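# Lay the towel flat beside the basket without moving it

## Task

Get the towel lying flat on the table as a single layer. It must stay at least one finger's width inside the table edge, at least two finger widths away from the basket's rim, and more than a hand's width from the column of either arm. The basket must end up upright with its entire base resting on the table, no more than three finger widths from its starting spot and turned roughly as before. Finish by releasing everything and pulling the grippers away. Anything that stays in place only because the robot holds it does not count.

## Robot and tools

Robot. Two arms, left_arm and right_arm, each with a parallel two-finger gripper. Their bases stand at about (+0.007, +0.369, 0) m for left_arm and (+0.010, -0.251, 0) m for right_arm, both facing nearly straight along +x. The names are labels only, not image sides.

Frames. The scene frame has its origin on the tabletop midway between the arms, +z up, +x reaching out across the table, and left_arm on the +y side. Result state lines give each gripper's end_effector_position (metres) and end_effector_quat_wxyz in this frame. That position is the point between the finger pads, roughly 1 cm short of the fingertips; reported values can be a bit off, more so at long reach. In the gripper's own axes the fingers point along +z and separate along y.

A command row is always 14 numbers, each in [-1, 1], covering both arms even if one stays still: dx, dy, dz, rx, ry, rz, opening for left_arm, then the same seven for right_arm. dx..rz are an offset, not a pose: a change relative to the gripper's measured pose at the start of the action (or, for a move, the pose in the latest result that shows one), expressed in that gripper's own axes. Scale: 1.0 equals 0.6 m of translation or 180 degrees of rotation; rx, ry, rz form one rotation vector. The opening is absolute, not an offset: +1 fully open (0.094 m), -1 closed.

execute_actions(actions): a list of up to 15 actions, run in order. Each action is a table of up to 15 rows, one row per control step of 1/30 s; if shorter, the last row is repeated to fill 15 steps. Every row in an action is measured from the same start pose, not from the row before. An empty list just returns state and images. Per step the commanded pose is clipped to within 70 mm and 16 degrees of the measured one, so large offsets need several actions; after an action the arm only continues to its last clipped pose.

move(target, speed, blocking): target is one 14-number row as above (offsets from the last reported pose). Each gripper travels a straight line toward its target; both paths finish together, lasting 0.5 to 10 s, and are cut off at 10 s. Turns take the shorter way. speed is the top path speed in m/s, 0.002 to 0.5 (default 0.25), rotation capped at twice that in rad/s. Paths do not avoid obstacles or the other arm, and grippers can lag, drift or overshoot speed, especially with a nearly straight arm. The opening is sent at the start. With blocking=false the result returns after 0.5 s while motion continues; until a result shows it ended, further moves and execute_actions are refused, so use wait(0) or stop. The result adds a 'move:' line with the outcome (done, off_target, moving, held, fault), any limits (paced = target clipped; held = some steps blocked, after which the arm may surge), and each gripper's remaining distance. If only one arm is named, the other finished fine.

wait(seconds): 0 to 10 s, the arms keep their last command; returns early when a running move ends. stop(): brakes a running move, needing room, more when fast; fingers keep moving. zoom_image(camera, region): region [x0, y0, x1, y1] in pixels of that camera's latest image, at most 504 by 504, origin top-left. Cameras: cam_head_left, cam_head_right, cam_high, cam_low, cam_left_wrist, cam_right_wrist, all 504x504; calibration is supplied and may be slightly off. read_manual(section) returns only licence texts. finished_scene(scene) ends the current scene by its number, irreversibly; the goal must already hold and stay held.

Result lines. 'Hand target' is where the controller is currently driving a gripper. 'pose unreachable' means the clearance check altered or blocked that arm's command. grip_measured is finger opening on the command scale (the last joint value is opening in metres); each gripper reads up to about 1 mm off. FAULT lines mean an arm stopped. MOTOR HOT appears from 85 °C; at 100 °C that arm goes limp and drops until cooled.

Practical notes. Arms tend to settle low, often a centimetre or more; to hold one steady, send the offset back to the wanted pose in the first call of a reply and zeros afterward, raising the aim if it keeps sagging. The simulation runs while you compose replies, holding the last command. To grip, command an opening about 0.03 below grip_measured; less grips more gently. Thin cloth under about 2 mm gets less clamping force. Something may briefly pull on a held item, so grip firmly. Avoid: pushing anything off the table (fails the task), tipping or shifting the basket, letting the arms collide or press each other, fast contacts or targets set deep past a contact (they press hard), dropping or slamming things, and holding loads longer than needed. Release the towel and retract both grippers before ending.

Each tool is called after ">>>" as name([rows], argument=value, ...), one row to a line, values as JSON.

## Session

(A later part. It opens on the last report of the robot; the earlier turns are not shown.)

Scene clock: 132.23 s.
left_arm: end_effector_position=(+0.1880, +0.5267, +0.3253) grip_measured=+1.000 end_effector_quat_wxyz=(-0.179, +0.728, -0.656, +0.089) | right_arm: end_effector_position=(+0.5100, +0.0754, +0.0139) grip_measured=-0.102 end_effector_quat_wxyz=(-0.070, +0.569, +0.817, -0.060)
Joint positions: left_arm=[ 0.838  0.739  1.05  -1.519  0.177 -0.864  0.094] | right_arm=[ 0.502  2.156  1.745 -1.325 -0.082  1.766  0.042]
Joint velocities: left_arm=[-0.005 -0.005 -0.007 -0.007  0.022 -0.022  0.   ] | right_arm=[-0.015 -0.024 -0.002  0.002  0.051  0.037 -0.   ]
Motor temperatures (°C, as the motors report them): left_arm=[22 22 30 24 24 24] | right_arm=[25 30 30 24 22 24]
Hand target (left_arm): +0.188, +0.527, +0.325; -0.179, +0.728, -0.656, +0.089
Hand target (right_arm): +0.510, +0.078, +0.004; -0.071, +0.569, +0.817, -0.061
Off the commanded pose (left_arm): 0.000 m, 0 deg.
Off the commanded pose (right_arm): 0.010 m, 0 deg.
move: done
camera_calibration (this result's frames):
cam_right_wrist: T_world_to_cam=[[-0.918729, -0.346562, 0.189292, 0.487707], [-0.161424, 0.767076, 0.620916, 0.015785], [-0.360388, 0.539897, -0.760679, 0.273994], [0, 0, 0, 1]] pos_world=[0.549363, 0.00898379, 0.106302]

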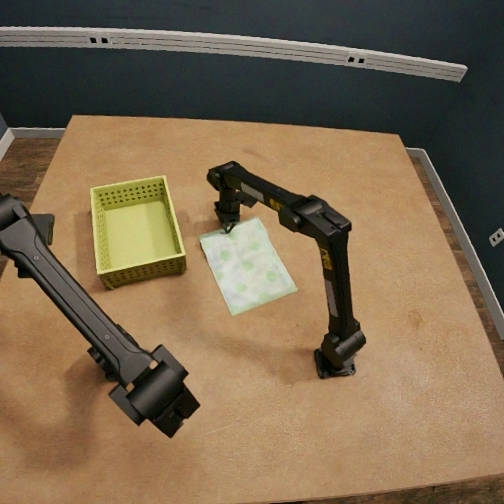

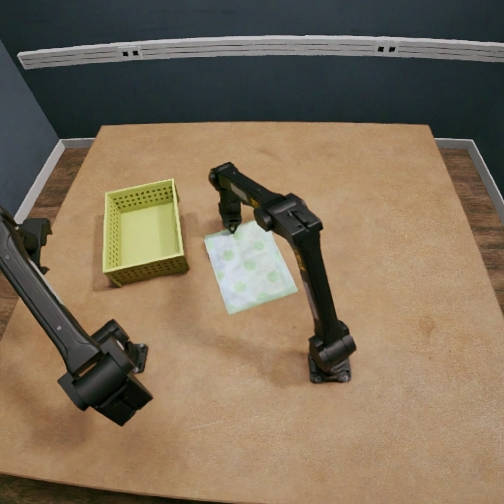

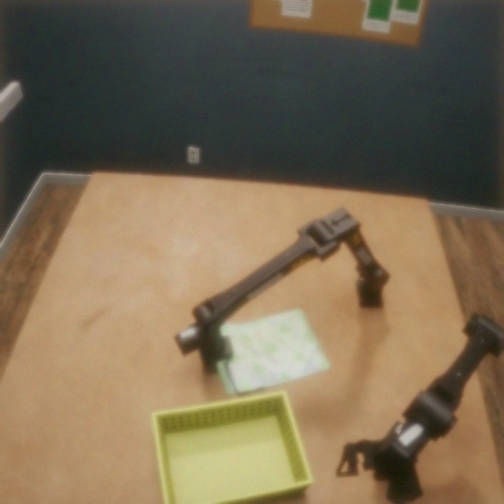

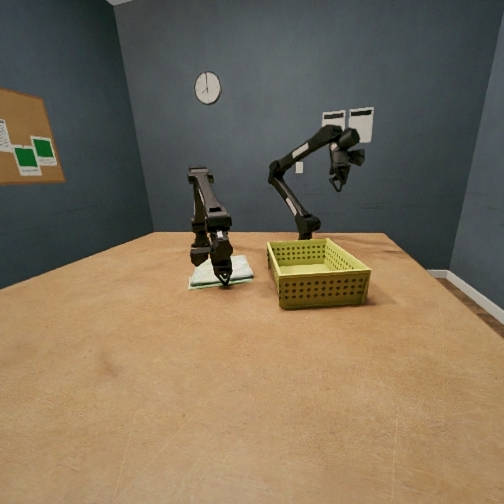

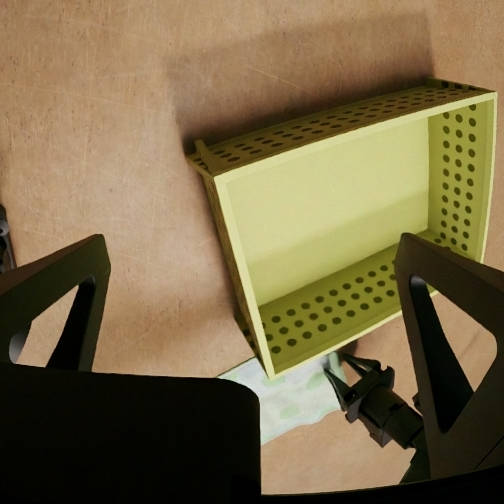

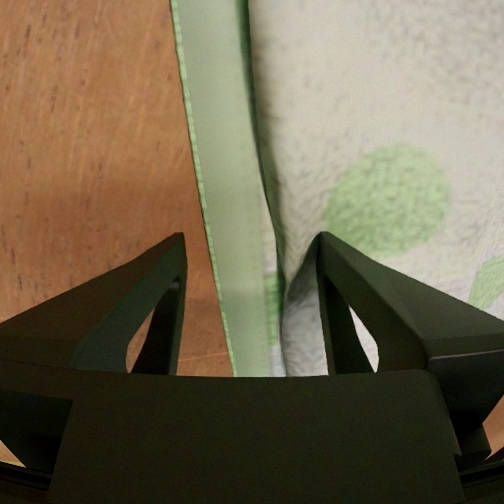

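Shift inward so the outer finger lands on the hem.

>>> move(target=[0,0,0,0,0,0,1,0,-0.018,-0.02,0,0,0,-0.1], speed=0.03)

>>> move(target=[0,0,0,0,0,0,1,0,0,0.035,0,0,0,-0.1], speed=0.02)

>>> move(target=[0,0,0,0,0,0,1,0,0,0.004,0,0,0,-1], speed=0.03)

>>> move(target=[0,0,0,0,0,0,1,0,0,-0.13,0,0,0,-1], speed=0.06)

Scene clock: 137.80 s.
left_arm: end_effector_position=(+0.1880, +0.5267, +0.3253) grip_measured=+1.000 end_effector_quat_wxyz=(-0.179, +0.728, -0.656, +0.089) | right_arm: end_effector_position=(+0.5031, +0.0710, +0.0136) grip_measured=-0.102 end_effector_quat_wxyz=(-0.073, +0.569, +0.817, -0.065)
Joint positions: left_arm=[ 0.838  0.739  1.05  -1.519  0.177 -0.864  0.094] | right_arm=[ 0.502  2.144  1.72  -1.325 -0.082  1.766  0.042]
Joint velocities: left_arm=[-0.005 -0.005  0.007 -0.002 -0.022 -0.007  0.   ] | right_arm=[-0.005 -0.005  0.007  0.007 -0.022  0.037  0.   ]
Motor temperatures (°C, as the motors report them): left_arm=[22 22 30 24 24 24] | right_arm=[25 30 30 24 22 24]
Hand target (left_arm): +0.188, +0.527, +0.325; -0.179, +0.728, -0.656, +0.089
Hand target (right_arm): +0.502, +0.072, +0.027; -0.070, +0.569, +0.817, -0.060
Off the commanded pose (left_arm): 0.000 m, 0 deg.
Off the commanded pose (right_arm): 0.014 m, 1 deg.
move: off_target (right_arm)
camera_calibration (this result's frames):
cam_right_wrist: T_world_to_cam=[[-0.916771, -0.345345, 0.200669, 0.478629], [-0.155205, 0.770943, 0.617704, 0.0148148], [-0.368026, 0.535148, -0.760377, 0.277765], [0, 0, 0, 1]] pos_world=[0.543317, 0.00522534, 0.106009]

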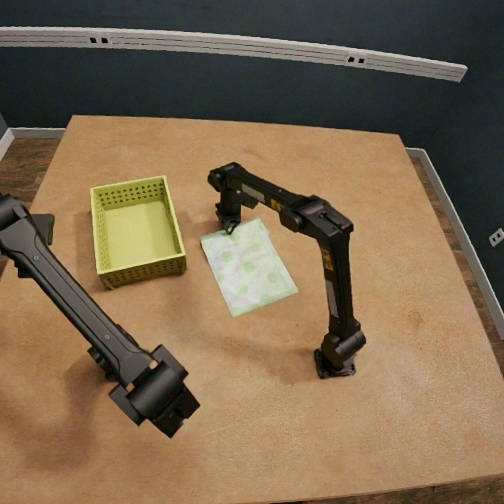

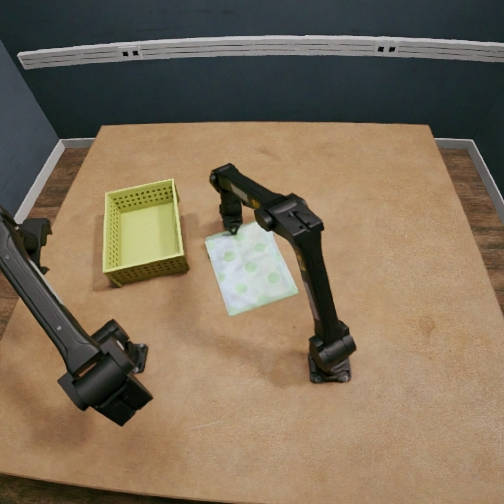

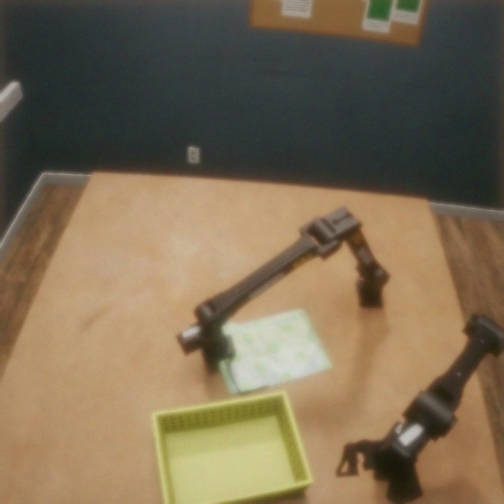

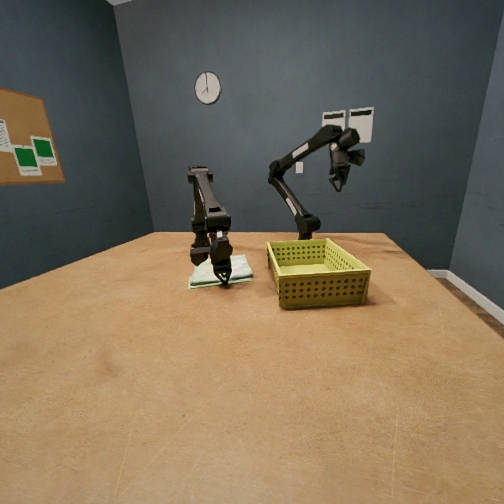

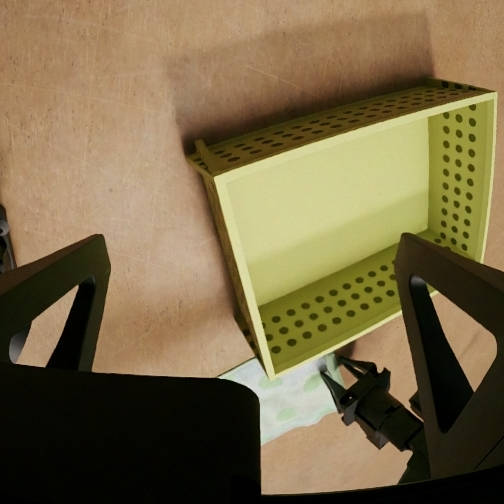

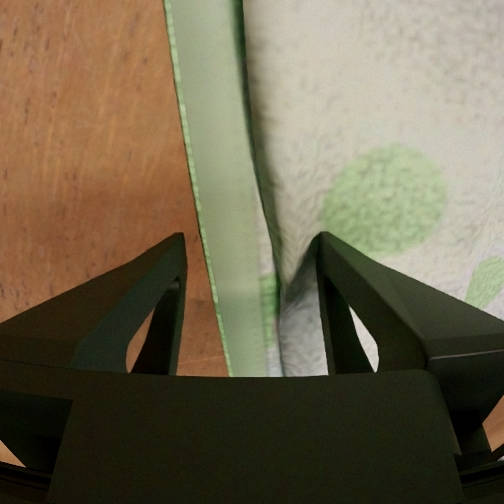

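Scene clock: 139.07 s.
left_arm: end_effector_position=(+0.1880, +0.5267, +0.3253) grip_measured=+1.000 end_effector_quat_wxyz=(-0.179, +0.728, -0.656, +0.089) | right_arm: end_effector_position=(+0.5022, +0.0705, +0.0108) grip_measured=-0.102 end_effector_quat_wxyz=(-0.071, +0.569, +0.817, -0.061)
Joint positions: left_arm=[ 0.838  0.739  1.05  -1.519  0.177 -0.864  0.094] | right_arm=[ 0.502  2.138  1.703 -1.304 -0.082  1.766  0.042]
Joint velocities: left_arm=[ 0.005 -0.005 -0.002  0.027  0.007 -0.007  0.   ] | right_arm=[-0.005  0.005 -0.002  0.007 -0.022 -0.007  0.001]
Motor temperatures (°C, as the motors report them): left_arm=[22 22 30 24 24 24] | right_arm=[25 30 30 24 22 24]
Hand target (left_arm): +0.188, +0.527, +0.325; -0.179, +0.728, -0.656, +0.089
Hand target (right_arm): +0.499, +0.071, -0.007; -0.073, +0.569, +0.817, -0.065
Off the commanded pose (left_arm): 0.000 m, 0 deg.
Off the commanded pose (right_arm): 0.018 m, 1 deg.
move: off_target (right_arm)
camera_calibration (this result's frames):
cam_right_wrist: T_world_to_cam=[[-0.918359, -0.346332, 0.191496, 0.479121], [-0.160218, 0.767826, 0.620301, 0.0195167], [-0.361866, 0.538978, -0.760629, 0.272282], [0, 0, 0, 1]] pos_world=[0.541662, 0.00419611, 0.103249]

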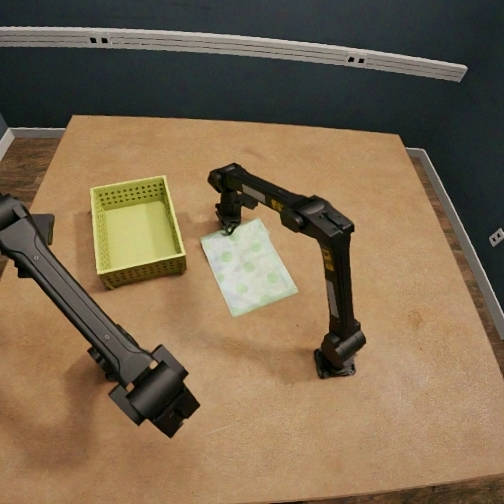

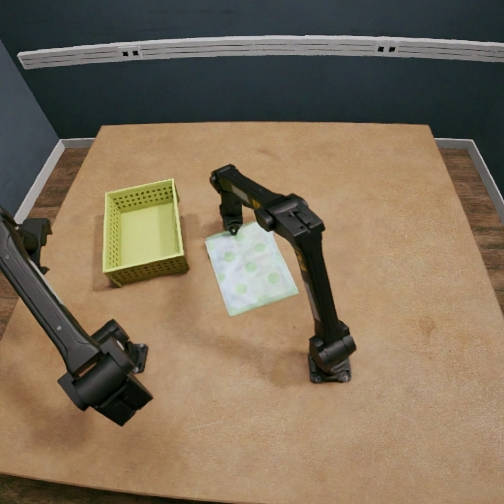

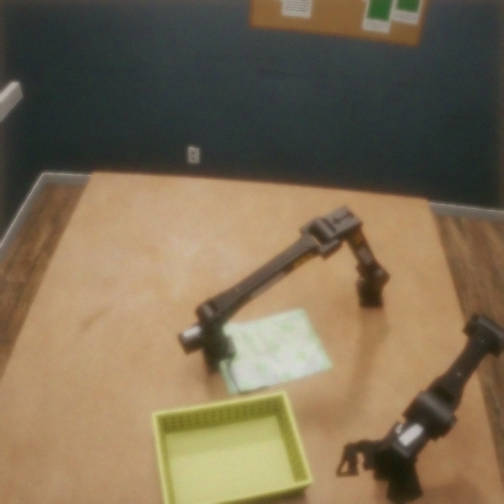

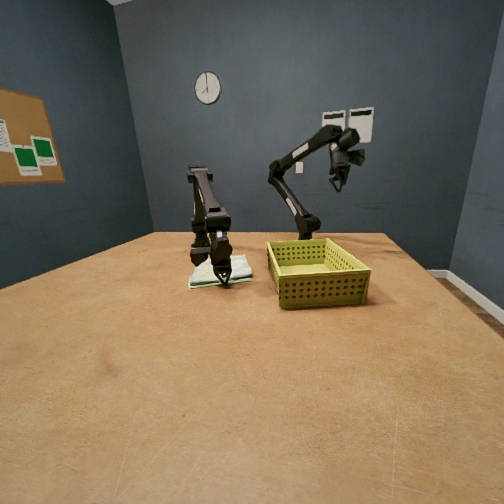

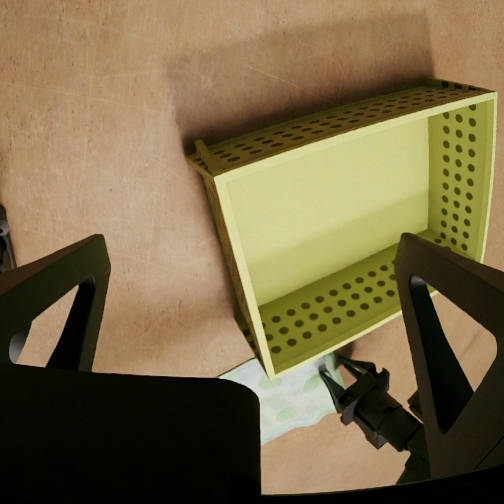

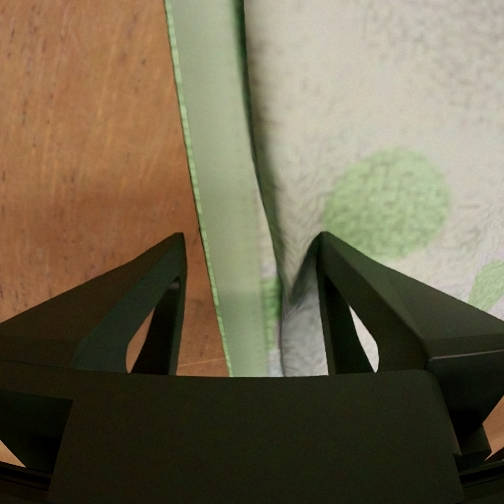

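Scene clock: 139.77 s.
left_arm: end_effector_position=(+0.1880, +0.5267, +0.3253) grip_measured=+1.000 end_effector_quat_wxyz=(-0.179, +0.728, -0.656, +0.089) | right_arm: end_effector_position=(+0.5023, +0.0706, +0.0157) grip_measured=-0.964 end_effector_quat_wxyz=(-0.070, +0.569, +0.817, -0.058)
Joint positions: left_arm=[ 0.838  0.739  1.05  -1.519  0.177 -0.864  0.094] | right_arm=[ 0.502  2.129  1.703 -1.308 -0.082  1.766  0.002]
Joint velocities: left_arm=[-0.015 -0.005 -0.017 -0.002 -0.022 -0.007  0.   ] | right_arm=[-0.015 -0.005  0.002  0.002 -0.022 -0.037 -0.   ]
Motor temperatures (°C, as the motors report them): left_arm=[22 22 30 24 24 24] | right_arm=[25 30 30 24 22 24]
Hand target (left_arm): +0.188, +0.527, +0.325; -0.179, +0.728, -0.656, +0.089
Hand target (right_arm): +0.502, +0.070, +0.008; -0.071, +0.569, +0.817, -0.061
Off the commanded pose (left_arm): 0.000 m, 0 deg.
Off the commanded pose (right_arm): 0.007 m, 0 deg.
move: done
camera_calibration (this result's frames):
cam_right_wrist: T_world_to_cam=[[-0.91914, -0.34683, 0.186791, 0.478822], [-0.162662, 0.766012, 0.621906, 0.0177206], [-0.35878, 0.541235, -0.760488, 0.274255], [0, 0, 0, 1]] pos_world=[0.541384, 0.00405925, 0.108107]

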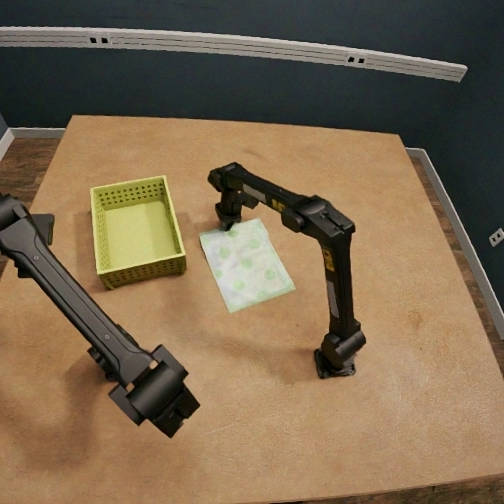

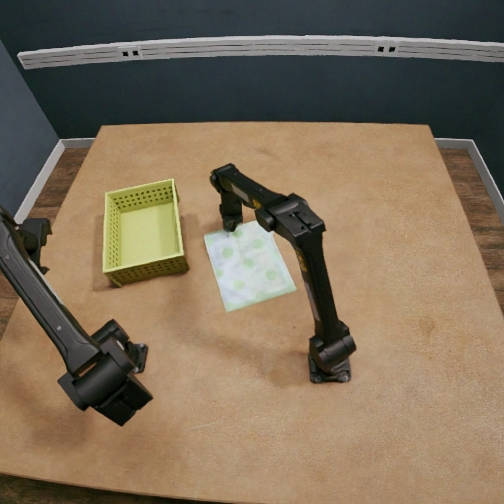

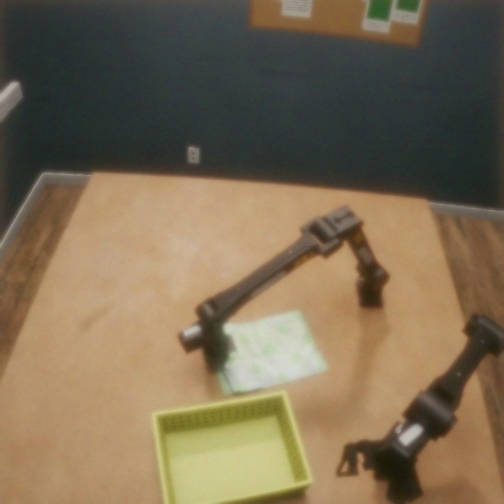

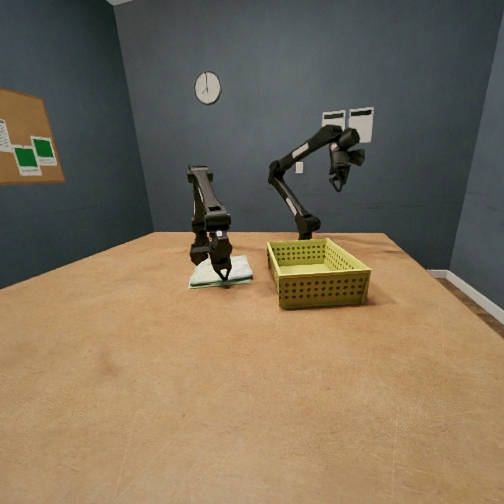

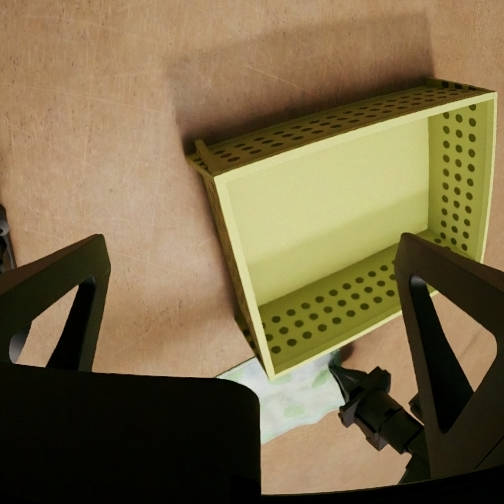

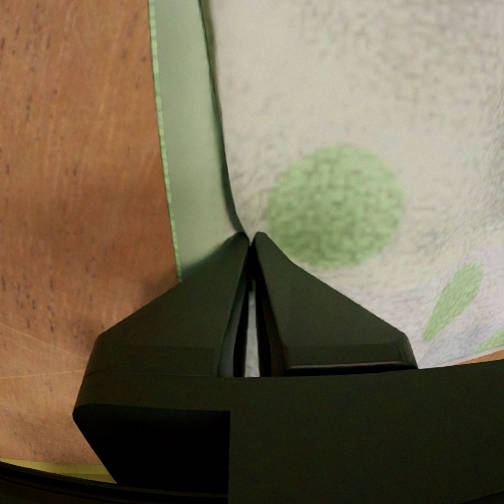

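Scene clock: 141.43 s.
left_arm: end_effector_position=(+0.1880, +0.5267, +0.3253) grip_measured=+1.000 end_effector_quat_wxyz=(-0.179, +0.728, -0.656, +0.089) | right_arm: end_effector_position=(+0.5001, +0.0664, +0.0637) grip_measured=-0.964 end_effector_quat_wxyz=(-0.081, +0.569, +0.814, -0.084)
Joint positions: left_arm=[ 0.838  0.739  1.05  -1.519  0.177 -0.864  0.094] | right_arm=[ 0.497  2.109  1.795 -1.477 -0.082  1.764  0.002]
Joint velocities: left_arm=[-0.005 -0.005 -0.002 -0.037 -0.022 -0.007  0.   ] | right_arm=[-0.005 -0.005 -0.017  0.007 -0.051  0.081  0.   ]
Motor temperatures (°C, as the motors report them): left_arm=[22 22 30 24 24 24] | right_arm=[25 30 30 24 22 24]
Hand target (left_arm): +0.188, +0.527, +0.325; -0.179, +0.728, -0.656, +0.089
Hand target (right_arm): +0.514, +0.070, +0.093; -0.070, +0.569, +0.817, -0.058
Off the commanded pose (left_arm): 0.000 m, 0 deg.
Off the commanded pose (right_arm): 0.033 m, 3 deg.
move: off_target (right_arm)
camera_calibration (this result's frames):
cam_right_wrist: T_world_to_cam=[[-0.90958, -0.338382, 0.241167, 0.457637], [-0.131135, 0.784484, 0.606126, -0.025233], [-0.394294, 0.519694, -0.757925, 0.33129], [0, 0, 0, 1]] pos_world=[0.543574, 0.00248127, 0.156021]

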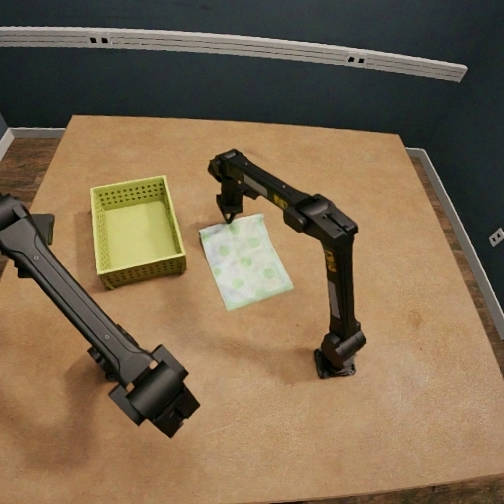

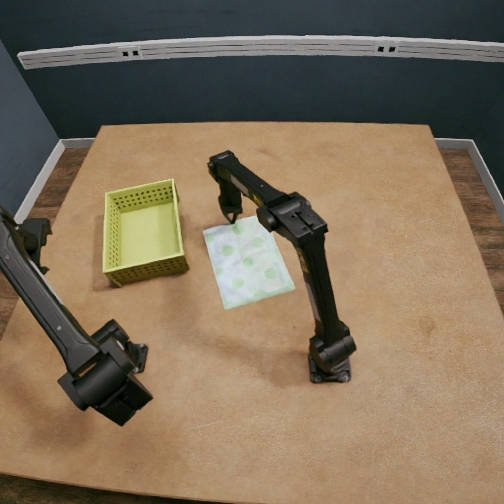

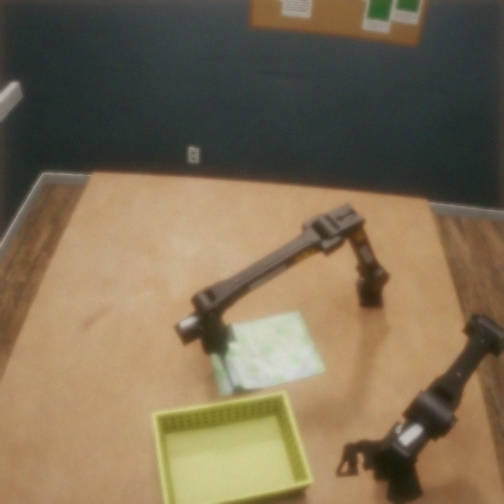

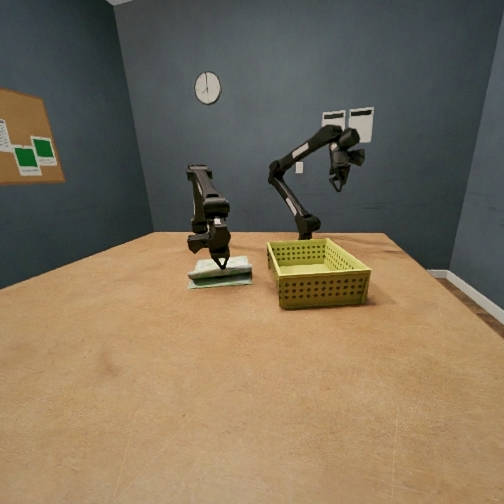

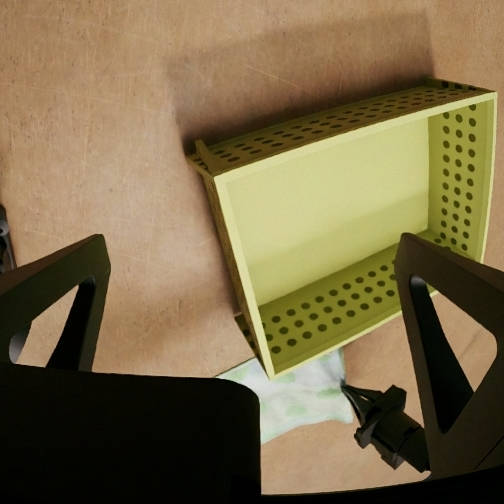

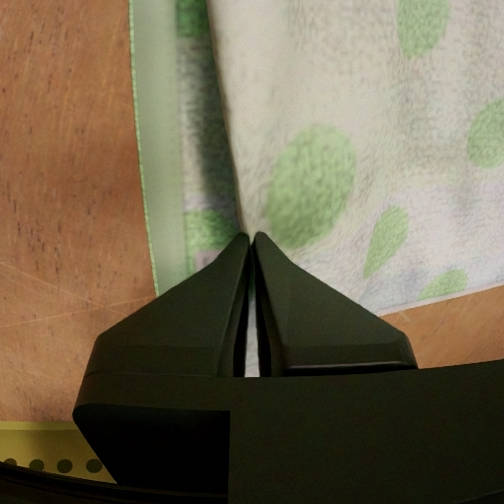

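Got the top layer; lifted.

>>> zoom_image(camera="cam_low", region=[160, 220, 290, 300])

Region (160, 220, 290, 300) of cam_low's 504x504 image, scaled by 3.877, with more detail than that image has; it fills the top 310 rows of this view, and the rest is white.

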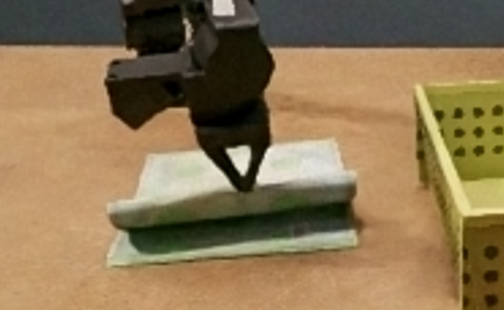

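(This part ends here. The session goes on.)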